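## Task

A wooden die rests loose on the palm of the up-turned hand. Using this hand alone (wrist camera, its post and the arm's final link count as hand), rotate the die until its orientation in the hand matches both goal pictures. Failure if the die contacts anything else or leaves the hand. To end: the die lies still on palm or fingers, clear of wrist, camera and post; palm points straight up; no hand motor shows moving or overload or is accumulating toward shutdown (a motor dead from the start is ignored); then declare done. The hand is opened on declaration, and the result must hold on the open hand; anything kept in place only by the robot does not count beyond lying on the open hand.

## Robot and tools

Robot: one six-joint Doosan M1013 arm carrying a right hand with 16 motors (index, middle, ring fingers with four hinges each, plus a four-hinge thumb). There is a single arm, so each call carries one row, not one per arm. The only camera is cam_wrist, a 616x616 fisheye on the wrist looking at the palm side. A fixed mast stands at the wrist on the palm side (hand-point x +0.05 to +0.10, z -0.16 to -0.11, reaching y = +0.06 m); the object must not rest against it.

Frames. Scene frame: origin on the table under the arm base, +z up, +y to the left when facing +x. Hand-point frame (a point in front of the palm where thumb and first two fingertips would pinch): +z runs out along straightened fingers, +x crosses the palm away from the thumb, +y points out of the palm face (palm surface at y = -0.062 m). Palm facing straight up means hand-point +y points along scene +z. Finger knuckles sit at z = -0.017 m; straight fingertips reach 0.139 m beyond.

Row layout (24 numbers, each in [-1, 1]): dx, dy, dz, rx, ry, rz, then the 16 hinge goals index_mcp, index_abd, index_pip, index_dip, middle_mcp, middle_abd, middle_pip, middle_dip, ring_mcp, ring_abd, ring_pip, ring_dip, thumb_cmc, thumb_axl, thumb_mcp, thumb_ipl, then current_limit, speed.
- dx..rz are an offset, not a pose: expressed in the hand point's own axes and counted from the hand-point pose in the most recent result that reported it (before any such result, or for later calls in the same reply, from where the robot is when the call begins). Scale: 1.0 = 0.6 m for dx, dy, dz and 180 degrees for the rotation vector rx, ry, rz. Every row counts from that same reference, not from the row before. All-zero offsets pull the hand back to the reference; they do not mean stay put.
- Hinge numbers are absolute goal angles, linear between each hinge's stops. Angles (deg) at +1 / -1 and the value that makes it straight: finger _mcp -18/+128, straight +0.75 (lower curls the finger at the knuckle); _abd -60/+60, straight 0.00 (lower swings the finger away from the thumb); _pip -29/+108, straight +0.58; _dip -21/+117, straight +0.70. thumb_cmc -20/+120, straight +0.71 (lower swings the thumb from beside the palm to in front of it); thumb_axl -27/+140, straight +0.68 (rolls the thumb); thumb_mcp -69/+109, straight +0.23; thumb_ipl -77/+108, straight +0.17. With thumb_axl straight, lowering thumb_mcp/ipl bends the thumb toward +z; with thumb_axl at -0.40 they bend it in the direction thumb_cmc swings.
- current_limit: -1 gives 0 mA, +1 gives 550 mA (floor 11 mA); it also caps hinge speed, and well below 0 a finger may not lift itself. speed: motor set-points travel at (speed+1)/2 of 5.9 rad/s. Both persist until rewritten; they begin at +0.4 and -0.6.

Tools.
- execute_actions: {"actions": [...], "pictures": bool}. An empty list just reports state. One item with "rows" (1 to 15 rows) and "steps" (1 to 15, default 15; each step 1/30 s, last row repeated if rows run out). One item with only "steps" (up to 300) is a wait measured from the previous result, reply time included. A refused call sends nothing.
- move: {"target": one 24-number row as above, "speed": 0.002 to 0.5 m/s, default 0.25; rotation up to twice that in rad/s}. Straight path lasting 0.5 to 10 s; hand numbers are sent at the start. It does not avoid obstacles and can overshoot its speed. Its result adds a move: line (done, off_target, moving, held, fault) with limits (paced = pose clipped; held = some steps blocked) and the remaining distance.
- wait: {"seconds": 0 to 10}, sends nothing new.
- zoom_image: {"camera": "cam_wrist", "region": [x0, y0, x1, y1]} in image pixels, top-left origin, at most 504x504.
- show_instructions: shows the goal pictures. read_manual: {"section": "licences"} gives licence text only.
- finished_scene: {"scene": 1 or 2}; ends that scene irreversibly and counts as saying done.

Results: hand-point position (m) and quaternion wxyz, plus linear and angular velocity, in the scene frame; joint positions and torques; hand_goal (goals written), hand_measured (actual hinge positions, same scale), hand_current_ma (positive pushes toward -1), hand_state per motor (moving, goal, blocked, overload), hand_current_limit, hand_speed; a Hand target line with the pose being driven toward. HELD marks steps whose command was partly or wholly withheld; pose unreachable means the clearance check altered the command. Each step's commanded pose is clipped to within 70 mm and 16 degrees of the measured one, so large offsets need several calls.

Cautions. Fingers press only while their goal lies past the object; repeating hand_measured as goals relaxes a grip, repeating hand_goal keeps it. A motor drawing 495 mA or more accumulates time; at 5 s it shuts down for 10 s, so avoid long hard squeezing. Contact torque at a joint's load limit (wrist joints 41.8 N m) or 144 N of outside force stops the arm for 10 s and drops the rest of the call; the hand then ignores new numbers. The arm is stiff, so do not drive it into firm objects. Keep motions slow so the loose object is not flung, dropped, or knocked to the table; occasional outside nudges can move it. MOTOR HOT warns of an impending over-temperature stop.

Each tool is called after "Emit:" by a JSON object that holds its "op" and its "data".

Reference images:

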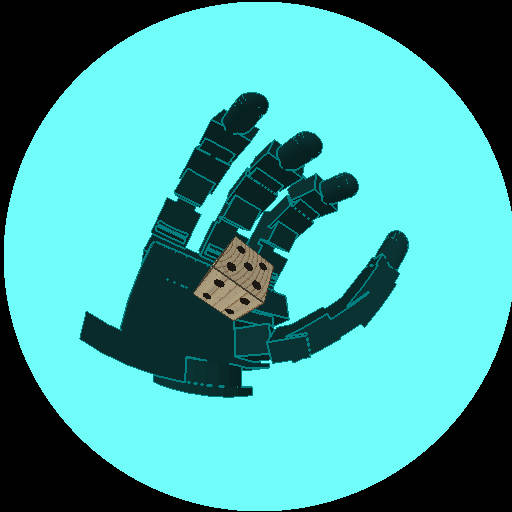

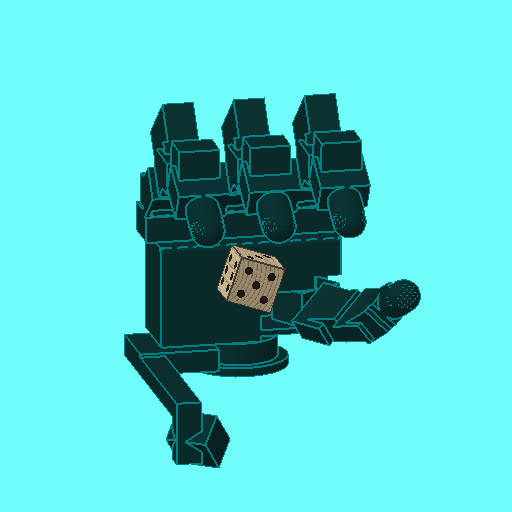

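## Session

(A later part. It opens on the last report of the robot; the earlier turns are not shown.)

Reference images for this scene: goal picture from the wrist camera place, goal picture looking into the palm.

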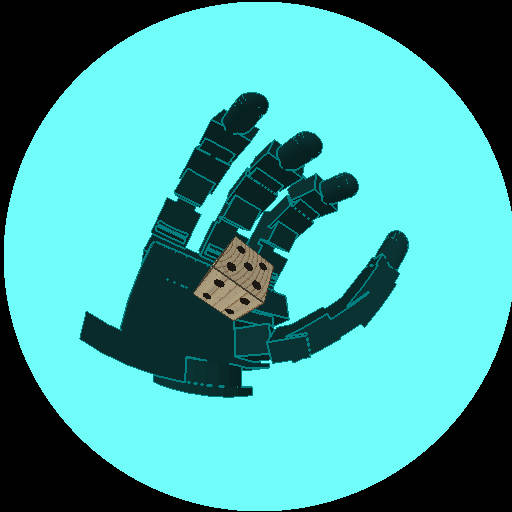

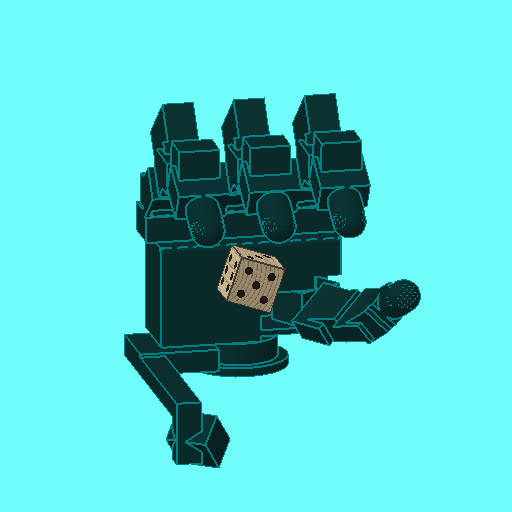

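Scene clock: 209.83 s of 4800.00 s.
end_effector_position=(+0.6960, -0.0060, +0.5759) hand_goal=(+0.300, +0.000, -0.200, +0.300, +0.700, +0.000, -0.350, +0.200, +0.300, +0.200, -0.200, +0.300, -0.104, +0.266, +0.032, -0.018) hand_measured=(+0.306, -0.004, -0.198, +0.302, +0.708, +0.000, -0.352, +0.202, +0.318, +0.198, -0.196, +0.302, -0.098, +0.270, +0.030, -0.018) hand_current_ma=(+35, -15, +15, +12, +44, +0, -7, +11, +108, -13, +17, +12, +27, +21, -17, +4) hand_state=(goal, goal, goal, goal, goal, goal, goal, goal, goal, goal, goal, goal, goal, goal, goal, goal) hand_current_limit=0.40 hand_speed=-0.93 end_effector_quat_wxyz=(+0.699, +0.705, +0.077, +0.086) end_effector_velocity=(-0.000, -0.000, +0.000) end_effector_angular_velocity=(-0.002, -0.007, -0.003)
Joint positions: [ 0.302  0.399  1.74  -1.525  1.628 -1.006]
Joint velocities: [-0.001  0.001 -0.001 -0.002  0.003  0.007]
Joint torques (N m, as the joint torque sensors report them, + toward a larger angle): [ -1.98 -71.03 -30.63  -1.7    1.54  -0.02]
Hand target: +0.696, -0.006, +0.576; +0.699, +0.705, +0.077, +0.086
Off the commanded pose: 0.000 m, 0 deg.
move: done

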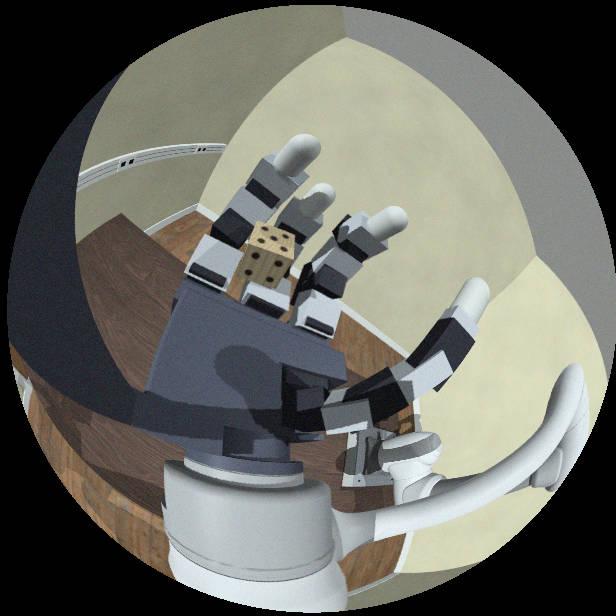

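Emit:
{"op": "move", "data": {"target": [0,0,0,0,0,0,0.3,0,-0.2,0.3,0.7,0.1,-0.25,0.2,0.3,0.4,-0.2,0.3,-0.104,0.266,0.032,-0.018,0.4,-0.9]}}

Emit:
{"op": "zoom_image", "data": {"camera": "cam_wrist", "region": [180, 180, 400, 400]}}

Scene clock: 222.40 s of 4800.00 s.
end_effector_position=(+0.6960, -0.0060, +0.5759) hand_goal=(+0.300, +0.000, -0.200, +0.300, +0.700, +0.100, -0.250, +0.200, +0.300, +0.400, -0.200, +0.300, -0.104, +0.266, +0.032, -0.018) hand_measured=(+0.306, -0.004, -0.198, +0.302, +0.708, +0.100, -0.252, +0.200, +0.318, +0.380, -0.196, +0.302, -0.098, +0.270, +0.030, -0.018) hand_current_ma=(+35, -15, +15, +12, +46, -1, -7, +4, +106, -99, +17, +12, +27, +21, -17, +4) hand_state=(goal, goal, goal, goal, goal, goal, goal, goal, goal, blocked, goal, goal, goal, goal, goal, goal) hand_current_limit=0.40 hand_speed=-0.90 end_effector_quat_wxyz=(+0.699, +0.705, +0.077, +0.086) end_effector_velocity=(-0.000, +0.000, +0.000) end_effector_angular_velocity=(-0.001, -0.000, +0.001)
Joint positions: [ 0.302  0.399  1.74  -1.525  1.628 -1.006]
Joint velocities: [ 0.001 -0.     0.    -0.001  0.     0.   ]
Joint torques (N m, as the joint torque sensors report them, + toward a larger angle): [ -2.76 -72.17 -30.4   -1.91   1.49  -0.3 ]
Hand target: +0.696, -0.006, +0.576; +0.699, +0.705, +0.077, +0.086
Off the commanded pose: 0.000 m, 0 deg.
move: done

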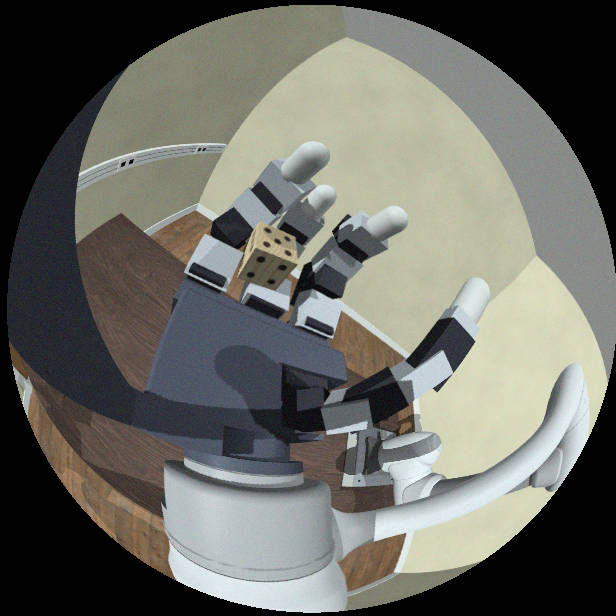

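Region (180, 180, 400, 400) of cam_wrist's 616x616 image, scaled by 2.291, with more detail than that image has.

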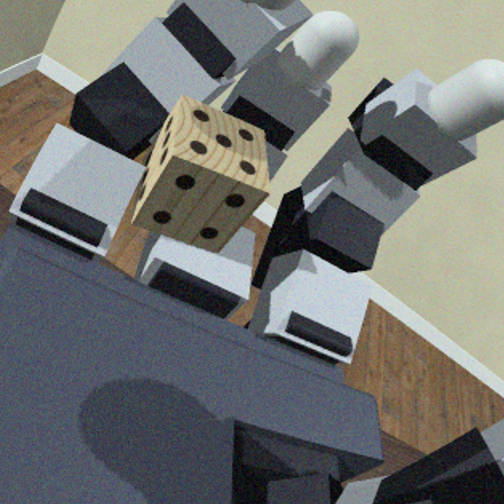

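Emit:
{"op": "move", "data": {"target": [0,0,0,-0.05,0,0,0.3,0,-0.2,0.3,0.55,0,-0.4,0.3,0.3,0.1,-0.2,0.3,-0.104,0.266,0.032,-0.018,0.4,-0.93], "speed": 0.04}}

Emit:
{"op": "zoom_image", "data": {"camera": "cam_wrist", "region": [180, 180, 400, 400]}}

Scene clock: 236.03 s of 4800.00 s.
end_effector_position=(+0.6960, -0.0061, +0.5759) hand_goal=(+0.300, +0.000, -0.200, +0.300, +0.550, +0.000, -0.400, +0.300, +0.300, +0.100, -0.200, +0.300, -0.104, +0.266, +0.032, -0.018) hand_measured=(+0.306, -0.004, -0.198, +0.302, +0.572, +0.002, -0.396, +0.298, +0.310, +0.104, -0.200, +0.302, -0.098, +0.270, +0.030, -0.018) hand_current_ma=(+35, -15, +13, +12, +113, +14, +16, -16, +57, +17, +3, +12, +27, +21, -11, +4) hand_state=(goal, goal, goal, goal, blocked, goal, goal, goal, goal, goal, goal, goal, goal, goal, goal, goal) hand_current_limit=0.40 hand_speed=-0.93 end_effector_quat_wxyz=(+0.752, +0.649, +0.070, +0.091) end_effector_velocity=(-0.000, +0.000, -0.000) end_effector_angular_velocity=(-0.006, -0.001, -0.000)
Joint positions: [ 0.279  0.431  1.773 -1.662  1.698 -0.952]
Joint velocities: [-0.001  0.001  0.002 -0.006  0.003  0.002]
Joint torques (N m, as the joint torque sensors report them, + toward a larger angle): [  0.04 -73.76 -29.8   -1.82   1.82  -0.04]
Hand target: +0.696, -0.006, +0.576; +0.753, +0.648, +0.070, +0.091
Off the commanded pose: 0.000 m, 0 deg.
move: done

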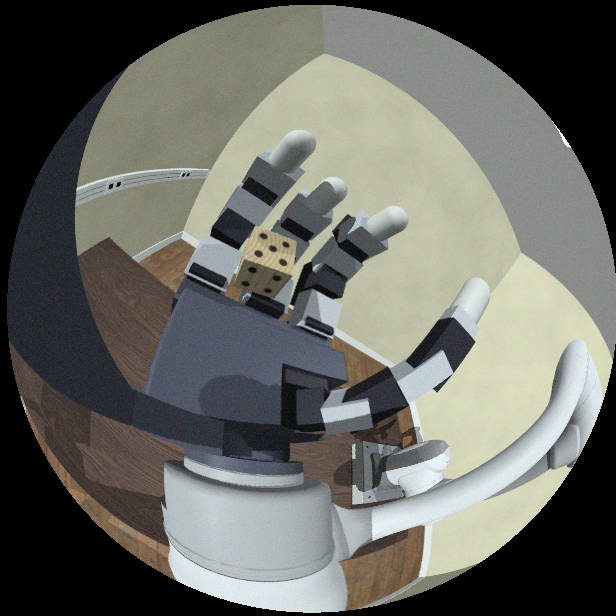

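Region (180, 180, 400, 400) of cam_wrist's 616x616 image, scaled by 2.291, with more detail than that image has.

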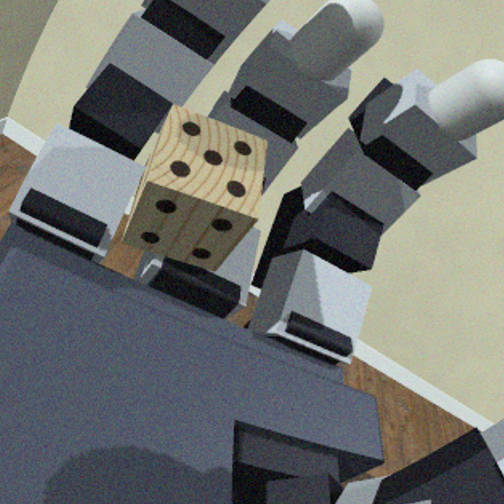

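Emit:
{"op": "move", "data": {"target": [0,0,0,-0.035,0,0,0.3,0,-0.2,0.3,0.55,0,-0.4,0.3,0.3,0.1,-0.2,0.3,-0.104,0.266,0.032,-0.018,0.4,-0.93], "speed": 0.03}}

Emit:
{"op": "zoom_image", "data": {"camera": "cam_wrist", "region": [180, 180, 400, 400]}}

Scene clock: 244.73 s of 4800.00 s.
end_effector_position=(+0.6960, -0.0061, +0.5760) hand_goal=(+0.300, +0.000, -0.200, +0.300, +0.550, +0.000, -0.400, +0.300, +0.300, +0.100, -0.200, +0.300, -0.104, +0.266, +0.032, -0.018) hand_measured=(+0.306, -0.004, -0.198, +0.302, +0.570, +0.002, -0.398, +0.298, +0.310, +0.104, -0.200, +0.302, -0.098, +0.270, +0.030, -0.018) hand_current_ma=(+35, -15, +11, +12, +105, +14, +14, -16, +57, +17, +3, +12, +27, +21, -8, +4) hand_state=(goal, goal, goal, goal, goal, goal, goal, goal, goal, goal, goal, goal, goal, goal, goal, goal) hand_current_limit=0.40 hand_speed=-0.93 end_effector_quat_wxyz=(+0.787, +0.606, +0.065, +0.095) end_effector_velocity=(+0.000, +0.001, -0.000) end_effector_angular_velocity=(-0.005, -0.000, +0.003)
Joint positions: [ 0.258  0.455  1.792 -1.757  1.753 -0.921]
Joint velocities: [ 0.001  0.001  0.001 -0.005  0.002  0.001]
Joint torques (N m, as the joint torque sensors report them, + toward a larger angle): [ -3.14 -73.99 -27.99  -2.31   1.85  -0.46]
Hand target: +0.696, -0.006, +0.576; +0.787, +0.606, +0.065, +0.095
Off the commanded pose: 0.000 m, 0 deg.
move: done

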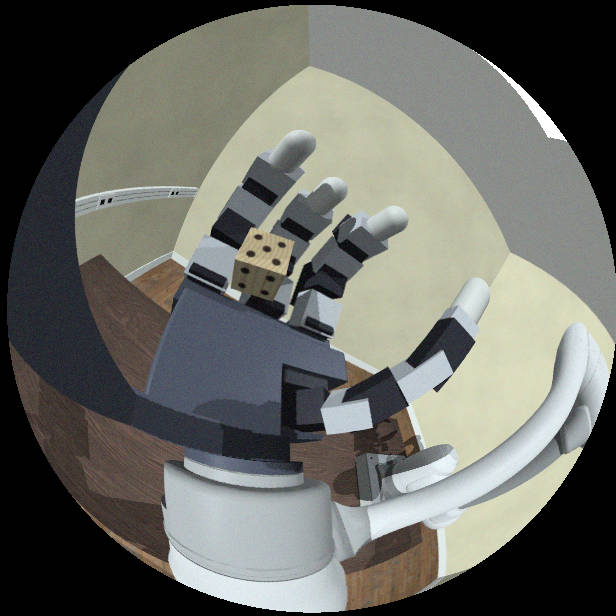

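Region (180, 180, 400, 400) of cam_wrist's 616x616 image, scaled by 2.291, with more detail than that image has.

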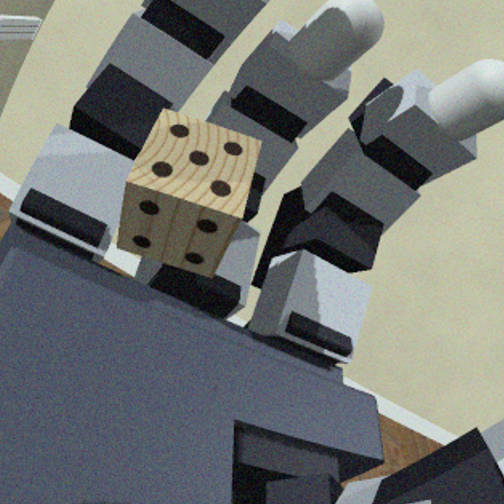

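Emit:
{"op": "move", "data": {"target": [0,0,0,0,0,0.035,0.3,0,-0.2,0.3,0.5,0,-0.4,0.3,0.3,0.1,-0.2,0.3,-0.104,0.266,0.032,-0.018,0.4,-0.93], "speed": 0.03}}

Emit:
{"op": "zoom_image", "data": {"camera": "cam_wrist", "region": [180, 180, 400, 400]}}

Scene clock: 253.57 s of 4800.00 s.
end_effector_position=(+0.6960, -0.0061, +0.5759) hand_goal=(+0.300, +0.000, -0.200, +0.300, +0.500, +0.000, -0.400, +0.300, +0.300, +0.100, -0.200, +0.300, -0.104, +0.266, +0.032, -0.018) hand_measured=(+0.306, -0.002, -0.198, +0.302, +0.518, +0.002, -0.398, +0.298, +0.310, +0.104, -0.200, +0.302, -0.098, +0.270, +0.032, -0.018) hand_current_ma=(+35, -13, +11, +12, +98, +14, +13, -16, +57, +17, +3, +12, +27, +21, -5, +4) hand_state=(goal, goal, goal, goal, goal, goal, goal, goal, goal, goal, goal, goal, goal, goal, goal, goal) hand_current_limit=0.40 hand_speed=-0.93 end_effector_quat_wxyz=(+0.780, +0.609, +0.032, +0.138) end_effector_velocity=(+0.000, -0.000, +0.000) end_effector_angular_velocity=(+0.001, -0.005, +0.001)
Joint positions: [ 0.259  0.464  1.771 -1.759  1.751 -0.823]
Joint velocities: [-0.001  0.    -0.002 -0.    -0.001  0.003]
Joint torques (N m, as the joint torque sensors report them, + toward a larger angle): [  0.15 -73.95 -28.81  -2.57   1.67   0.04]
Hand target: +0.696, -0.006, +0.576; +0.780, +0.609, +0.032, +0.138
Off the commanded pose: 0.000 m, 0 deg.
move: done

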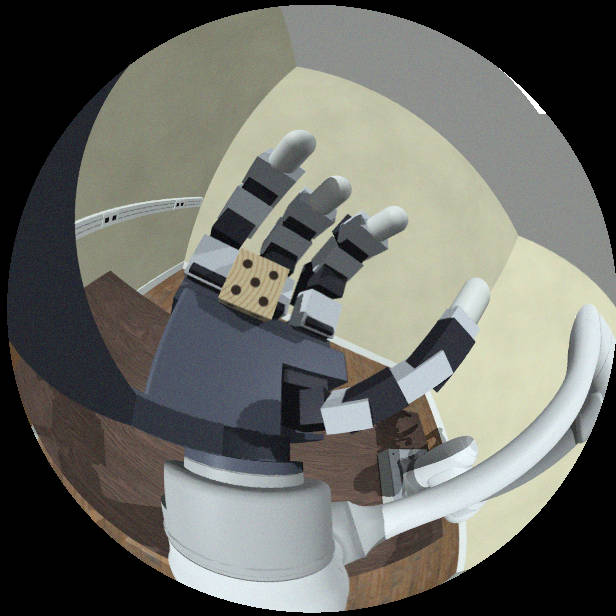

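Region (180, 180, 400, 400) of cam_wrist's 616x616 image, scaled by 2.291, with more detail than that image has.

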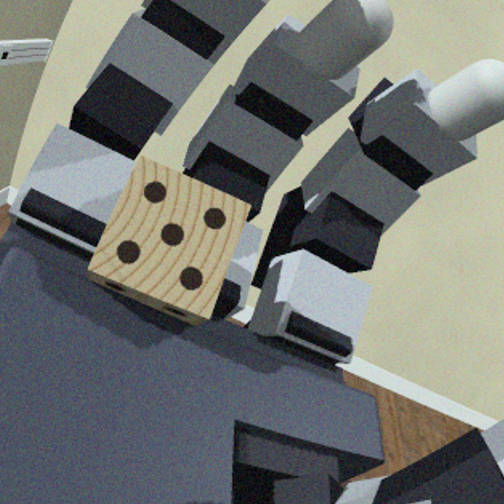

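Emit:
{"op": "move", "data": {"target": [0,0,0,0.16,0,-0.035,0.3,0,-0.3,0.3,0.55,0,-0.5,0.3,0.5,0,-0.5,0.3,-0.104,0.266,0.032,-0.018,0.4,-0.9], "speed": 0.07}}

Emit:
{"op": "zoom_image", "data": {"camera": "cam_wrist", "region": [180, 180, 400, 400]}}

Scene clock: 265.30 s of 4800.00 s.
end_effector_position=(+0.6960, -0.0059, +0.5759) hand_goal=(+0.300, +0.000, -0.300, +0.300, +0.550, +0.000, -0.500, +0.300, +0.500, +0.000, -0.500, +0.300, -0.104, +0.266, +0.032, -0.018) hand_measured=(+0.308, -0.002, -0.298, +0.302, +0.558, +0.002, -0.498, +0.298, +0.506, +0.004, -0.498, +0.302, -0.098, +0.270, +0.032, -0.018) hand_current_ma=(+39, -13, +10, +12, +39, +14, +13, -16, +38, +14, +12, +12, +27, +21, -5, +4) hand_state=(goal, goal, goal, goal, goal, goal, goal, goal, goal, goal, goal, goal, goal, goal, goal, goal) hand_current_limit=0.40 hand_speed=-0.90 end_effector_quat_wxyz=(+0.611, +0.781, +0.098, +0.083) end_effector_velocity=(+0.000, +0.001, +0.000) end_effector_angular_velocity=(+0.006, +0.003, +0.002)
Joint positions: [ 0.321  0.342  1.698 -1.324  1.52  -1.108]
Joint velocities: [ 0.001 -0.001 -0.002  0.006 -0.003 -0.005]
Joint torques (N m, as the joint torque sensors report them, + toward a larger angle): [  0.04 -68.39 -33.33  -1.18   1.15  -0.41]
Hand target: +0.696, -0.006, +0.576; +0.611, +0.781, +0.098, +0.083
Off the commanded pose: 0.000 m, 0 deg.
move: done

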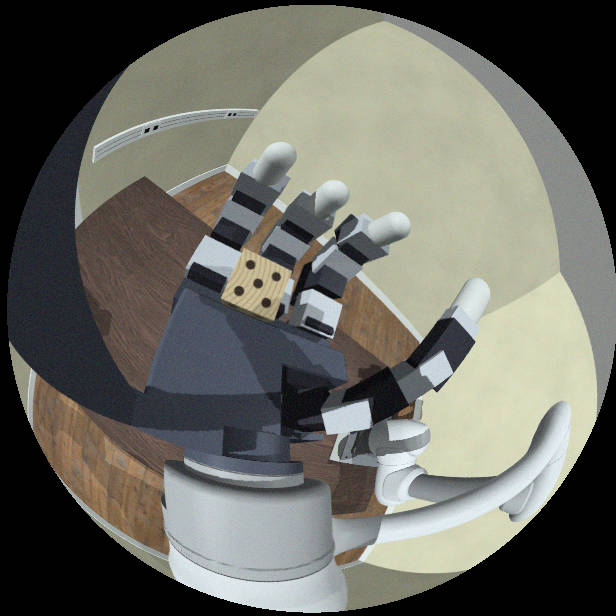

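Region (180, 180, 400, 400) of cam_wrist's 616x616 image, scaled by 2.291, with more detail than that image has.

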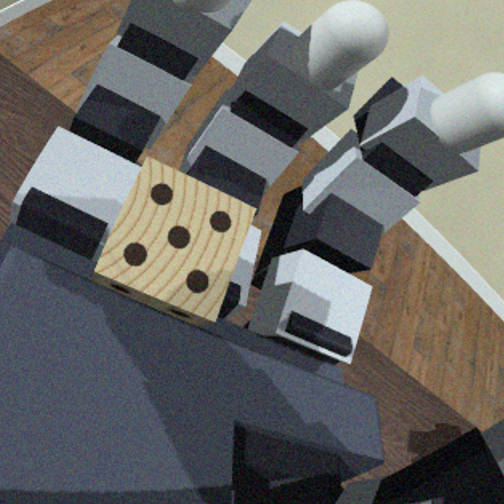

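Emit:
{"op": "move", "data": {"target": [0,0,0,0.09,0,0.03,0.2,0,-0.3,0.3,0.55,0,-0.5,0.3,0.35,0,-0.5,0.3,-0.104,0.266,0.032,-0.018,0.4,-0.9], "speed": 0.05}}

Emit:
{"op": "zoom_image", "data": {"camera": "cam_wrist", "region": [180, 180, 400, 400]}}

Scene clock: 293.43 s of 4800.00 s.
end_effector_position=(+0.6960, -0.0058, +0.5759) hand_goal=(+0.200, +0.000, -0.300, +0.300, +0.550, +0.000, -0.500, +0.300, +0.350, +0.000, -0.500, +0.300, -0.104, +0.266, +0.032, -0.018) hand_measured=(+0.222, -0.002, -0.298, +0.302, +0.558, +0.002, -0.498, +0.298, +0.370, +0.004, -0.498, +0.302, -0.098, +0.270, +0.032, -0.018) hand_current_ma=(+118, -13, +10, +12, +40, +14, +13, -14, +116, +14, +12, +12, +27, +21, -5, +4) hand_state=(blocked, goal, goal, goal, goal, goal, goal, goal, goal, goal, goal, goal, goal, goal, goal, goal) hand_current_limit=0.40 hand_speed=-0.90 end_effector_quat_wxyz=(+0.491, +0.863, +0.072, +0.097) end_effector_velocity=(+0.000, +0.001, +0.000) end_effector_angular_velocity=(+0.008, -0.001, +0.000)
Joint positions: [ 0.313  0.3    1.606 -1.058  1.443 -1.164]
Joint velocities: [ 0.    -0.001 -0.003  0.007 -0.001 -0.002]
Joint torques (N m, as the joint torque sensors report them, + toward a larger angle): [ -2.24 -66.02 -35.62  -0.29   0.85   0.32]
Hand target: +0.696, -0.006, +0.576; +0.490, +0.863, +0.072, +0.097
Off the commanded pose: 0.000 m, 0 deg.
move: done

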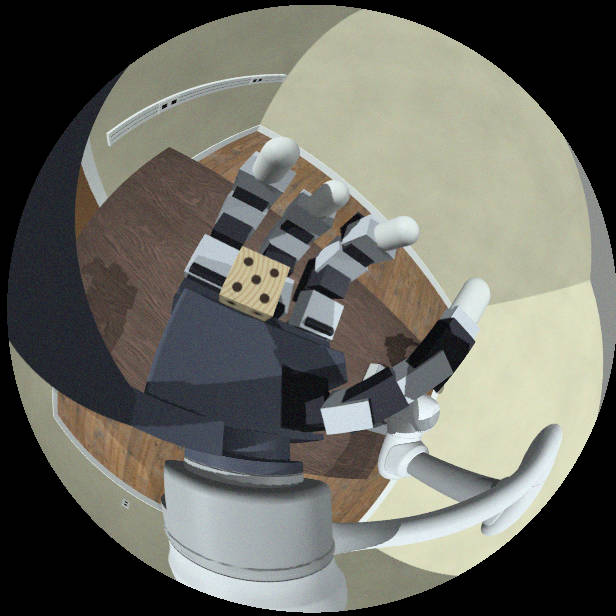

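Region (180, 180, 400, 400) of cam_wrist's 616x616 image, scaled by 2.291, with more detail than that image has.

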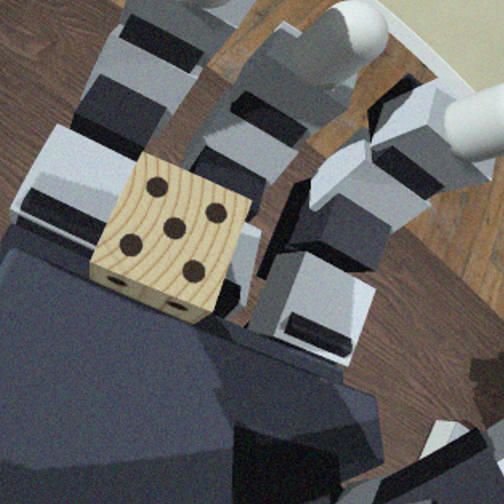

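Emit:
{"op": "move", "data": {"target": [0,0,0,0,0,0.03,0.2,0,-0.3,0.3,0.68,0,-0.6,0.2,0.62,0,-0.6,0.2,-0.104,0.266,0.032,-0.018,0.4,-0.9], "speed": 0.05}}

Emit:
{"op": "zoom_image", "data": {"camera": "cam_wrist", "region": [180, 180, 400, 400]}}

Scene clock: 306.77 s of 4800.00 s.
end_effector_position=(+0.6960, -0.0057, +0.5759) hand_goal=(+0.200, +0.000, -0.300, +0.300, +0.680, +0.000, -0.600, +0.200, +0.620, +0.000, -0.600, +0.200, -0.104, +0.266, +0.032, -0.018) hand_measured=(+0.222, -0.002, -0.298, +0.302, +0.688, +0.002, -0.594, +0.202, +0.626, +0.004, -0.596, +0.202, -0.098, +0.270, +0.032, -0.018) hand_current_ma=(+118, -12, +10, +12, +46, +14, +34, +14, +37, +14, +24, +13, +27, +21, -5, +4) hand_state=(blocked, goal, goal, goal, goal, goal, goal, goal, goal, goal, goal, goal, goal, goal, goal, goal) hand_current_limit=0.40 hand_speed=-0.90 end_effector_quat_wxyz=(+0.485, +0.865, +0.031, +0.120) end_effector_velocity=(-0.000, -0.000, -0.000) end_effector_angular_velocity=(+0.000, +0.000, -0.000)
Joint positions: [ 0.311  0.31   1.588 -1.058  1.445 -1.079]
Joint velocities: [-0. -0.  0.  0. -0.  0.]
Joint torques (N m, as the joint torque sensors report them, + toward a larger angle): [ -0.64 -67.46 -36.17  -0.22   0.88  -0.44]
Hand target: +0.696, -0.006, +0.576; +0.485, +0.865, +0.031, +0.120
Off the commanded pose: 0.000 m, 0 deg.
move: done

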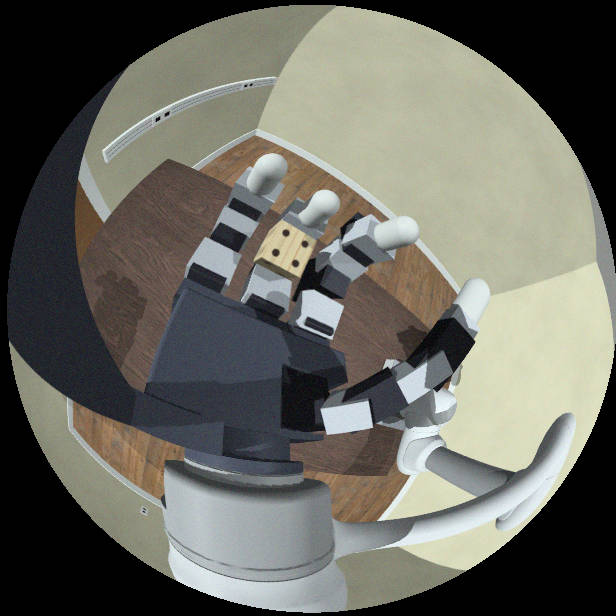

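Region (180, 180, 400, 400) of cam_wrist's 616x616 image, scaled by 2.291, with more detail than that image has.

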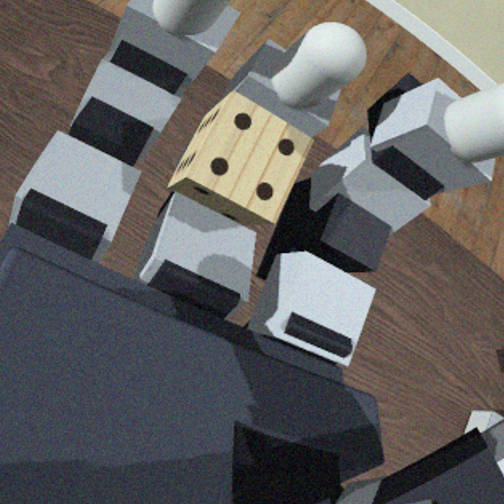

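Emit:
{"op": "move", "data": {"target": [0,0,0,-0.165,0.003,-0.0555,0.2,0,-0.1,0.3,0.5,0,-0.3,0.3,0.2,0,-0.1,0.3,-0.104,0.266,0.032,-0.018,0.4,-0.9], "speed": 0.08}}

Emit:
{"op": "zoom_image", "data": {"camera": "cam_wrist", "region": [180, 180, 400, 400]}}

Scene clock: 325.73 s of 4800.00 s.
end_effector_position=(+0.6960, -0.0060, +0.5759) hand_goal=(+0.200, +0.000, -0.100, +0.300, +0.500, +0.000, -0.300, +0.300, +0.200, +0.000, -0.100, +0.300, -0.104, +0.266, +0.032, -0.018) hand_measured=(+0.220, -0.002, -0.102, +0.302, +0.524, +0.002, -0.302, +0.298, +0.216, +0.004, -0.102, +0.298, -0.098, +0.270, +0.032, -0.018) hand_current_ma=(+106, -12, -6, +12, +129, +14, -5, -14, +101, +14, -9, -14, +27, +21, -5, +4) hand_state=(goal, goal, goal, goal, blocked, goal, goal, goal, goal, goal, goal, goal, goal, goal, goal, goal) hand_current_limit=0.40 hand_speed=-0.90 end_effector_quat_wxyz=(+0.699, +0.706, +0.076, +0.086) end_effector_velocity=(+0.000, +0.000, -0.000) end_effector_angular_velocity=(-0.007, +0.001, +0.001)
Joint positions: [ 0.302  0.399  1.739 -1.524  1.628 -1.004]
Joint velocities: [-0.     0.001  0.002 -0.006  0.002  0.001]
Joint torques (N m, as the joint torque sensors report them, + toward a larger angle): [ -1.9  -70.32 -31.27  -2.     1.63  -0.22]
Hand target: +0.696, -0.006, +0.576; +0.699, +0.706, +0.076, +0.086
Off the commanded pose: 0.000 m, 0 deg.
move: done

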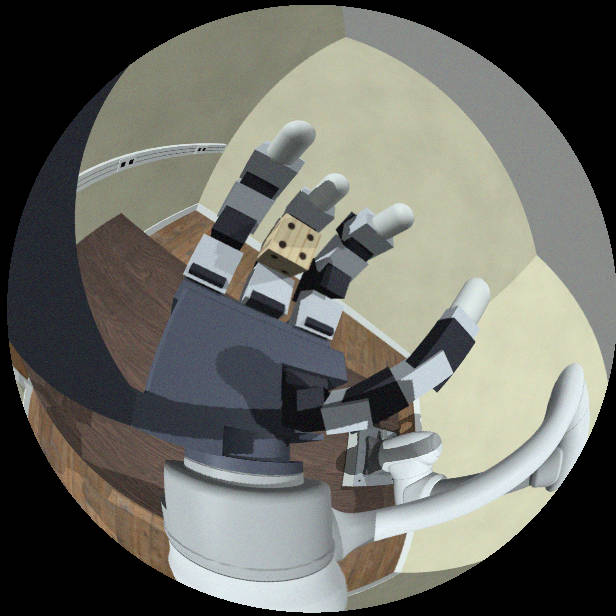

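Region (180, 180, 400, 400) of cam_wrist's 616x616 image, scaled by 2.291, with more detail than that image has.

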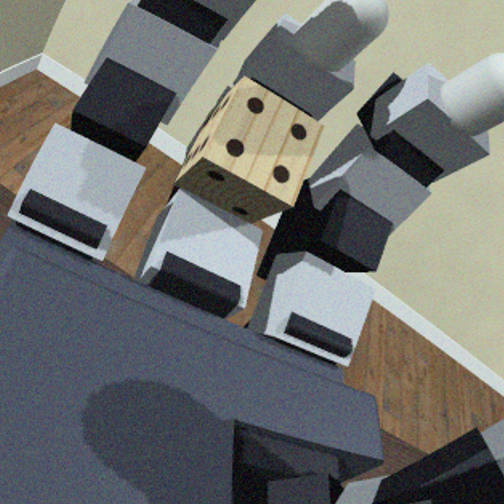

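Emit:
{"op": "move", "data": {"target": [0,0,0,0,0,0,0.2,0,0.1,0.3,0.5,0,0.45,0.1,0.2,0,0.1,0.3,-0.104,0.266,0.032,-0.018,0.4,-0.85]}}

Emit:
{"op": "zoom_image", "data": {"camera": "cam_wrist", "region": [180, 180, 400, 400]}}

Scene clock: 336.07 s of 4800.00 s.
end_effector_position=(+0.6960, -0.0060, +0.5759) hand_goal=(+0.200, +0.000, +0.100, +0.300, +0.500, +0.000, +0.450, +0.100, +0.200, +0.000, +0.100, +0.300, -0.104, +0.266, +0.032, -0.018) hand_measured=(+0.220, -0.002, +0.098, +0.302, +0.524, +0.002, +0.450, +0.102, +0.216, +0.004, +0.098, +0.298, -0.098, +0.270, +0.032, -0.018) hand_current_ma=(+105, -12, -9, +12, +129, +14, +0, +13, +100, +14, -9, -14, +27, +21, -5, +4) hand_state=(goal, goal, goal, goal, blocked, goal, goal, goal, goal, goal, goal, goal, goal, goal, goal, goal) hand_current_limit=0.40 hand_speed=-0.85 end_effector_quat_wxyz=(+0.699, +0.706, +0.076, +0.086) end_effector_velocity=(+0.000, +0.001, +0.001) end_effector_angular_velocity=(-0.001, -0.000, +0.000)
Joint positions: [ 0.302  0.399  1.739 -1.524  1.628 -1.004]
Joint velocities: [ 0.001 -0.    -0.001 -0.001  0.001 -0.001]
Joint torques (N m, as the joint torque sensors report them, + toward a larger angle): [ -0.73 -70.75 -30.36  -2.     1.62  -0.22]
Hand target: +0.696, -0.006, +0.576; +0.699, +0.706, +0.076, +0.086
Off the commanded pose: 0.000 m, 0 deg.
move: done

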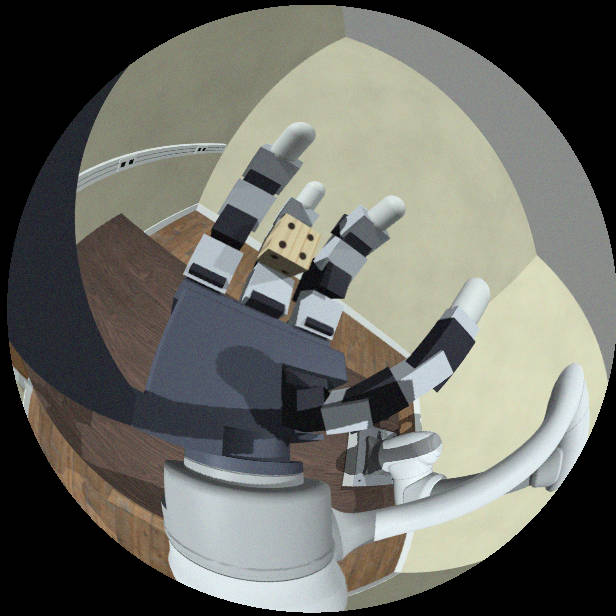

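Region (180, 180, 400, 400) of cam_wrist's 616x616 image, scaled by 2.291, with more detail than that image has.

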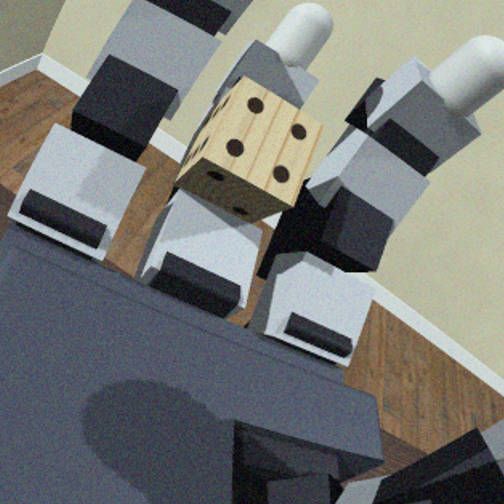

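Emit:
{"op": "move", "data": {"target": [0,0,0,0,0,0,0.1,0,0.1,0.3,0.33,0,-0.3,0.3,0.1,0,0.1,0.3,-0.104,0.266,0.032,-0.018,0.4,-0.85]}}

Emit:
{"op": "zoom_image", "data": {"camera": "cam_wrist", "region": [180, 180, 400, 400]}}

Scene clock: 345.07 s of 4800.00 s.
end_effector_position=(+0.6960, -0.0060, +0.5759) hand_goal=(+0.100, +0.000, +0.100, +0.300, +0.330, +0.000, -0.300, +0.300, +0.100, +0.000, +0.100, +0.300, -0.104, +0.266, +0.032, -0.018) hand_measured=(+0.118, -0.002, +0.098, +0.302, +0.350, +0.002, -0.296, +0.298, +0.116, +0.002, +0.098, +0.298, -0.098, +0.270, +0.032, -0.018) hand_current_ma=(+100, -12, -8, +12, +106, +14, +16, -14, +95, +14, -8, -14, +27, +21, -5, +4) hand_state=(goal, goal, goal, goal, goal, goal, goal, goal, goal, goal, goal, goal, goal, goal, goal, goal) hand_current_limit=0.40 hand_speed=-0.85 end_effector_quat_wxyz=(+0.699, +0.706, +0.076, +0.086) end_effector_velocity=(+0.000, +0.000, -0.000) end_effector_angular_velocity=(+0.000, -0.001, +0.002)
Joint positions: [ 0.302  0.399  1.739 -1.524  1.628 -1.004]
Joint velocities: [ 0.001  0.     0.    -0.001 -0.002  0.001]
Joint torques (N m, as the joint torque sensors report them, + toward a larger angle): [ -1.26 -71.01 -30.77  -1.86   1.6   -0.23]
Hand target: +0.696, -0.006, +0.576; +0.699, +0.706, +0.076, +0.086
Off the commanded pose: 0.000 m, 0 deg.
move: done

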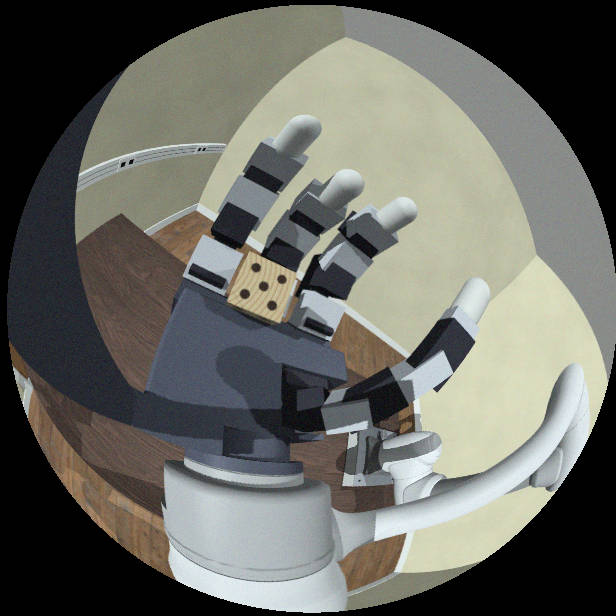

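Region (180, 180, 400, 400) of cam_wrist's 616x616 image, scaled by 2.291, with more detail than that image has.

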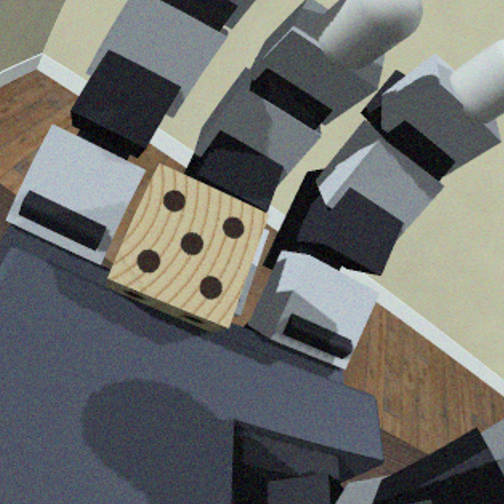

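Emit:
{"op": "move", "data": {"target": [0,0,0,0.11,0,0,0.2,0,-0.2,0.3,0.62,0,-0.75,0.4,0.2,0,-0.2,0.3,-0.104,0.266,0.032,-0.018,0.4,-0.85], "speed": 0.06}}

Emit:
{"op": "zoom_image", "data": {"camera": "cam_wrist", "region": [180, 180, 400, 400]}}

Scene clock: 364.27 s of 4800.00 s.
end_effector_position=(+0.6960, -0.0057, +0.5759) hand_goal=(+0.200, +0.000, -0.200, +0.300, +0.620, +0.000, -0.750, +0.400, +0.200, +0.000, -0.200, +0.300, -0.104, +0.266, +0.032, -0.018) hand_measured=(+0.208, -0.002, -0.198, +0.302, +0.626, +0.002, -0.746, +0.398, +0.206, +0.002, -0.196, +0.298, -0.098, +0.270, +0.032, -0.018) hand_current_ma=(+40, -12, +16, +12, +37, +14, +16, -15, +39, +14, +16, -14, +27, +21, -5, +4) hand_state=(goal, goal, goal, goal, goal, goal, goal, goal, goal, goal, goal, goal, goal, goal, goal, goal) hand_current_limit=0.40 hand_speed=-0.85 end_effector_quat_wxyz=(+0.567, +0.815, +0.090, +0.072) end_effector_velocity=(+0.000, +0.001, -0.000) end_effector_angular_velocity=(+0.007, +0.001, +0.001)
Joint positions: [ 0.32   0.333  1.652 -1.21   1.511 -1.153]
Joint velocities: [ 0.001 -0.001 -0.002  0.006 -0.002 -0.003]
Joint torques (N m, as the joint torque sensors report them, + toward a larger angle): [ -0.44 -67.62 -34.54  -0.11   1.28  -0.03]
Hand target: +0.696, -0.006, +0.576; +0.567, +0.816, +0.090, +0.072
Off the commanded pose: 0.000 m, 0 deg.
move: done

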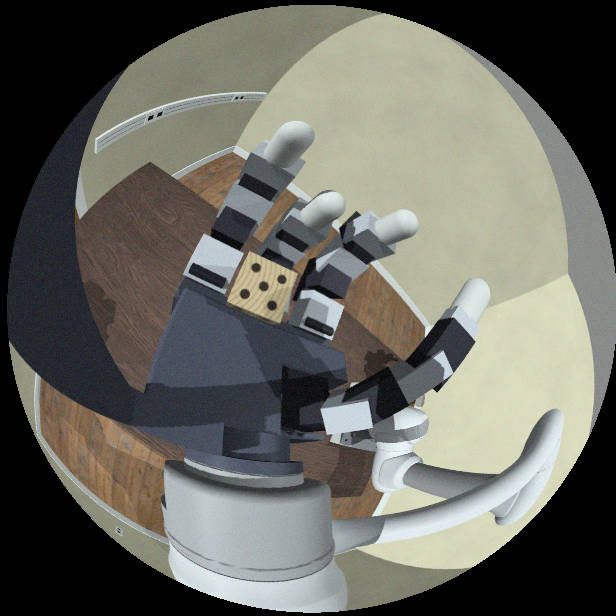

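Region (180, 180, 400, 400) of cam_wrist's 616x616 image, scaled by 2.291, with more detail than that image has.

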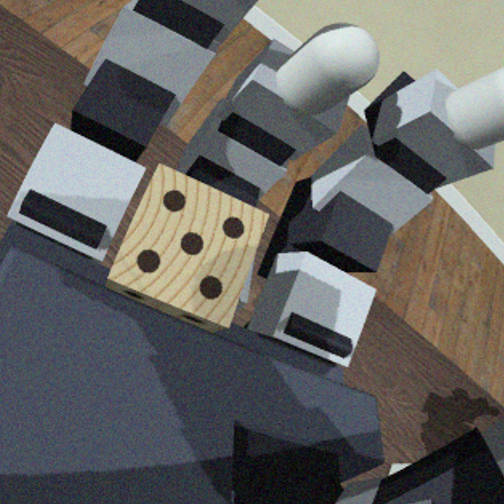

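Emit:
{"op": "move", "data": {"target": [0,0,0,0.08,0,0,0.05,0,-0.2,0.3,0.45,0,-0.75,0.4,0.05,0,-0.2,0.3,-0.104,0.266,0.032,-0.018,0.4,-0.85], "speed": 0.04}}

Emit:
{"op": "zoom_image", "data": {"camera": "cam_wrist", "region": [180, 180, 400, 400]}}

Scene clock: 374.40 s of 4800.00 s.
end_effector_position=(+0.6960, -0.0056, +0.5760) hand_goal=(+0.050, +0.000, -0.200, +0.300, +0.450, +0.000, -0.750, +0.400, +0.050, +0.000, -0.200, +0.300, -0.104, +0.266, +0.032, -0.018) hand_measured=(+0.072, -0.002, -0.198, +0.302, +0.472, +0.002, -0.746, +0.398, +0.068, +0.002, -0.196, +0.298, -0.098, +0.270, +0.032, -0.018) hand_current_ma=(+116, -12, +16, +12, +114, +14, +16, -15, +111, +14, +16, -14, +27, +21, -5, +4) hand_state=(blocked, goal, goal, goal, blocked, goal, goal, goal, goal, goal, goal, goal, goal, goal, goal, goal) hand_current_limit=0.40 hand_speed=-0.85 end_effector_quat_wxyz=(+0.461, +0.880, +0.098, +0.060) end_effector_velocity=(-0.000, -0.001, -0.000) end_effector_angular_velocity=(+0.008, +0.001, -0.002)
Joint positions: [ 0.306  0.294  1.58  -0.97   1.464 -1.279]
Joint velocities: [-0.002 -0.001 -0.003  0.008 -0.    -0.003]
Joint torques (N m, as the joint torque sensors report them, + toward a larger angle): [ -1.69 -68.41 -36.53   0.4    0.79  -0.4 ]
Hand target: +0.696, -0.006, +0.576; +0.461, +0.880, +0.098, +0.060
Off the commanded pose: 0.000 m, 0 deg.
move: done

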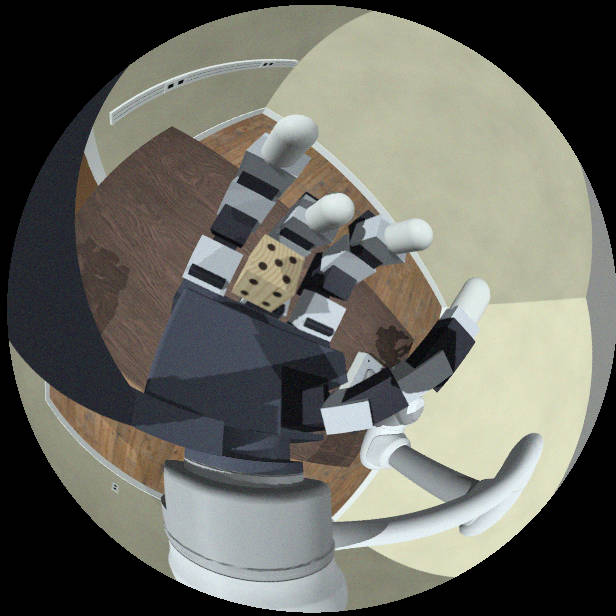

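Region (180, 180, 400, 400) of cam_wrist's 616x616 image, scaled by 2.291, with more detail than that image has.

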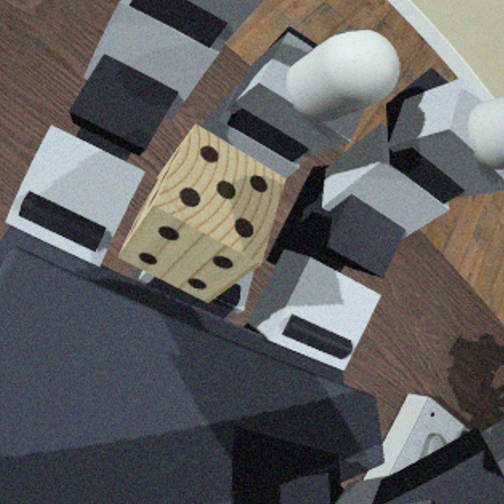

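Emit:
{"op": "move", "data": {"target": [0,0,0,-0.19,0,0,0.35,0,-0.2,0.3,0.78,0,-0.75,0.4,0.35,0,-0.2,0.3,-0.104,0.266,0.032,-0.018,0.4,-0.965], "speed": 0.08}}

Emit:
{"op": "zoom_image", "data": {"camera": "cam_wrist", "region": [180, 180, 400, 400]}}

Scene clock: 386.40 s of 4800.00 s.
end_effector_position=(+0.6960, -0.0059, +0.5759) hand_goal=(+0.350, +0.000, -0.200, +0.300, +0.780, +0.000, -0.750, +0.400, +0.350, +0.000, -0.200, +0.300, -0.104, +0.266, +0.032, -0.018) hand_measured=(+0.356, -0.002, -0.198, +0.302, +0.786, +0.002, -0.746, +0.398, +0.356, +0.002, -0.196, +0.298, -0.098, +0.270, +0.032, -0.018) hand_current_ma=(+36, -12, +16, +12, +37, +14, +16, -15, +35, +14, +16, -14, +27, +21, -5, +4) hand_state=(goal, goal, goal, goal, goal, goal, goal, goal, goal, goal, goal, goal, goal, goal, goal, goal) hand_current_limit=0.40 hand_speed=-0.96 end_effector_quat_wxyz=(+0.699, +0.706, +0.076, +0.086) end_effector_velocity=(-0.000, -0.001, -0.001) end_effector_angular_velocity=(+0.001, +0.001, -0.002)
Joint positions: [ 0.302  0.399  1.74  -1.524  1.629 -1.004]
Joint velocities: [-0.002  0.     0.     0.001 -0.     0.   ]
Joint torques (N m, as the joint torque sensors report them, + toward a larger angle): [ -1.04 -71.02 -30.46  -1.97   1.39  -0.17]
Hand target: +0.696, -0.006, +0.576; +0.699, +0.706, +0.076, +0.086
Off the commanded pose: 0.000 m, 0 deg.
move: done

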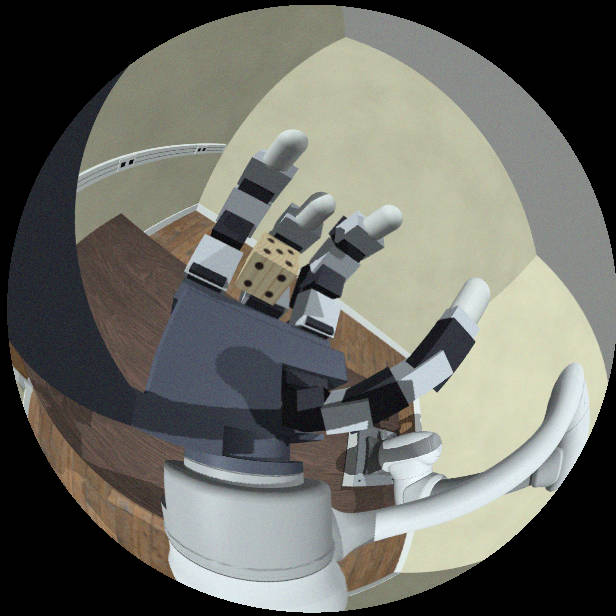

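Region (180, 180, 400, 400) of cam_wrist's 616x616 image, scaled by 2.291, with more detail than that image has.

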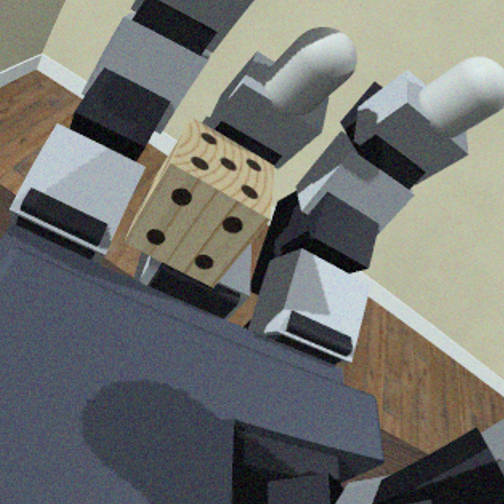

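Emit:
{"op": "move", "data": {"target": [0,0,0,-0.11,0,0,0.35,0,-0.2,0.3,0.8,0,-0.85,0.3,0.35,0,-0.2,0.3,-0.75,0.68,0.1,0.1,0.4,-0.7], "speed": 0.05}}

Emit:
{"op": "zoom_image", "data": {"camera": "cam_wrist", "region": [160, 180, 420, 440]}}

Scene clock: 396.27 s of 4800.00 s.
end_effector_position=(+0.6960, -0.0060, +0.5759) hand_goal=(+0.350, +0.000, -0.200, +0.300, +0.800, +0.000, -0.850, +0.300, +0.350, +0.000, -0.200, +0.300, -0.750, +0.680, +0.100, +0.100) hand_measured=(+0.356, -0.002, -0.198, +0.302, +0.806, +0.002, -0.848, +0.302, +0.356, +0.002, -0.198, +0.298, -0.750, +0.678, +0.098, +0.098) hand_current_ma=(+36, -12, +11, +12, +34, +14, +8, +12, +35, +14, +11, -14, +3, -16, -10, -14) hand_state=(goal, goal, goal, goal, goal, goal, goal, goal, goal, goal, goal, goal, goal, goal, goal, goal) hand_current_limit=0.40 hand_speed=-0.70 end_effector_quat_wxyz=(+0.810, +0.575, +0.061, +0.098) end_effector_velocity=(+0.000, -0.001, +0.000) end_effector_angular_velocity=(-0.007, -0.003, -0.000)
Joint positions: [ 0.241  0.472  1.803 -1.825  1.795 -0.901]
Joint velocities: [-0.004  0.002  0.001 -0.008  0.003  0.003]
Joint torques (N m, as the joint torque sensors report them, + toward a larger angle): [ -1.26 -73.62 -27.7   -2.51   1.74  -0.17]
Hand target: +0.696, -0.006, +0.576; +0.810, +0.575, +0.061, +0.098
Off the commanded pose: 0.000 m, 0 deg.
move: done

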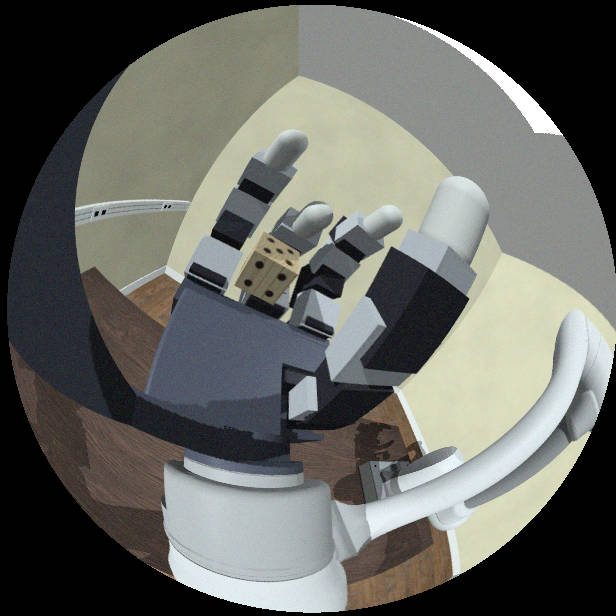

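Region (160, 180, 420, 440) of cam_wrist's 616x616 image, scaled by 1.938, with more detail than that image has.

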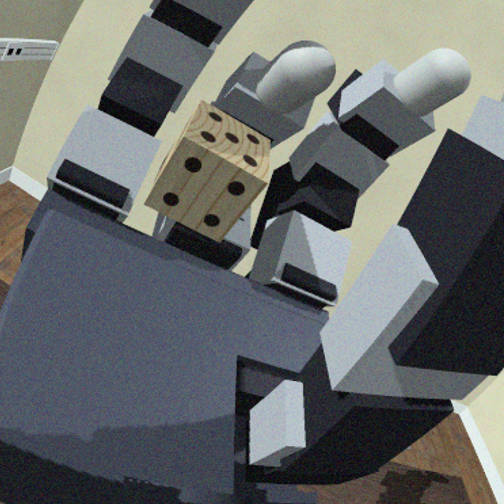

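Emit:
{"op": "move", "data": {"target": [0,0,0,0,0,0,0.35,0,-0.2,0.3,0.8,0,-1,0.0,0.35,0,-0.2,0.3,-1,-0.3,-0.35,0.1,0.4,-0.7]}}

Scene clock: 404.27 s of 4800.00 s.
end_effector_position=(+0.6960, -0.0060, +0.5759) hand_goal=(+0.350, +0.000, -0.200, +0.300, +0.800, +0.000, -1.000, +0.000, +0.350, +0.000, -0.200, +0.300, -1.000, -0.300, -0.350, +0.100) hand_measured=(+0.356, -0.002, -0.198, +0.302, +0.806, +0.002, -0.946, +0.064, +0.356, +0.002, -0.198, +0.298, -1.000, -0.300, -0.354, +0.098) hand_current_ma=(+36, -12, +11, +12, +34, +11, +274, +342, +35, +14, +11, -14, +0, +2, -22, -13) hand_state=(goal, goal, goal, goal, goal, goal, blocked, blocked, goal, goal, goal, goal, goal, goal, goal, goal) hand_current_limit=0.40 hand_speed=-0.70 end_effector_quat_wxyz=(+0.810, +0.575, +0.061, +0.098) end_effector_velocity=(-0.000, -0.000, -0.000) end_effector_angular_velocity=(+0.000, -0.000, +0.001)
Joint positions: [ 0.241  0.472  1.803 -1.825  1.795 -0.901]
Joint velocities: [-0.    -0.     0.001 -0.    -0.001  0.001]
Joint torques (N m, as the joint torque sensors report them, + toward a larger angle): [ -0.51 -74.07 -27.67  -2.58   1.51  -0.27]
Hand target: +0.696, -0.006, +0.576; +0.810, +0.575, +0.061, +0.098
Off the commanded pose: 0.000 m, 0 deg.
move: done

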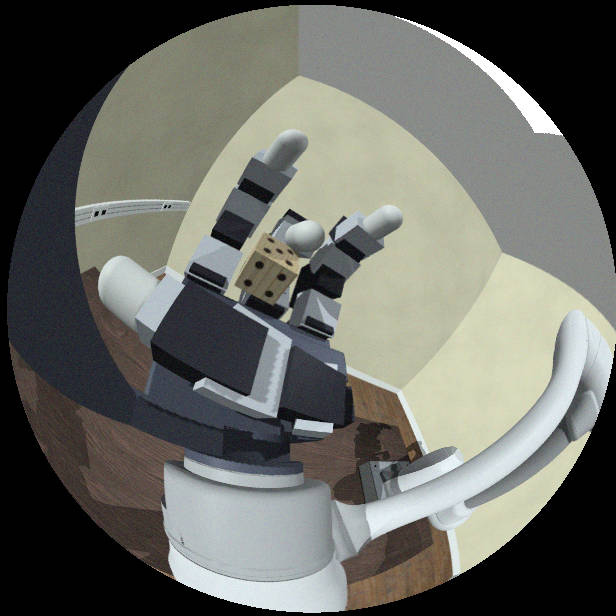

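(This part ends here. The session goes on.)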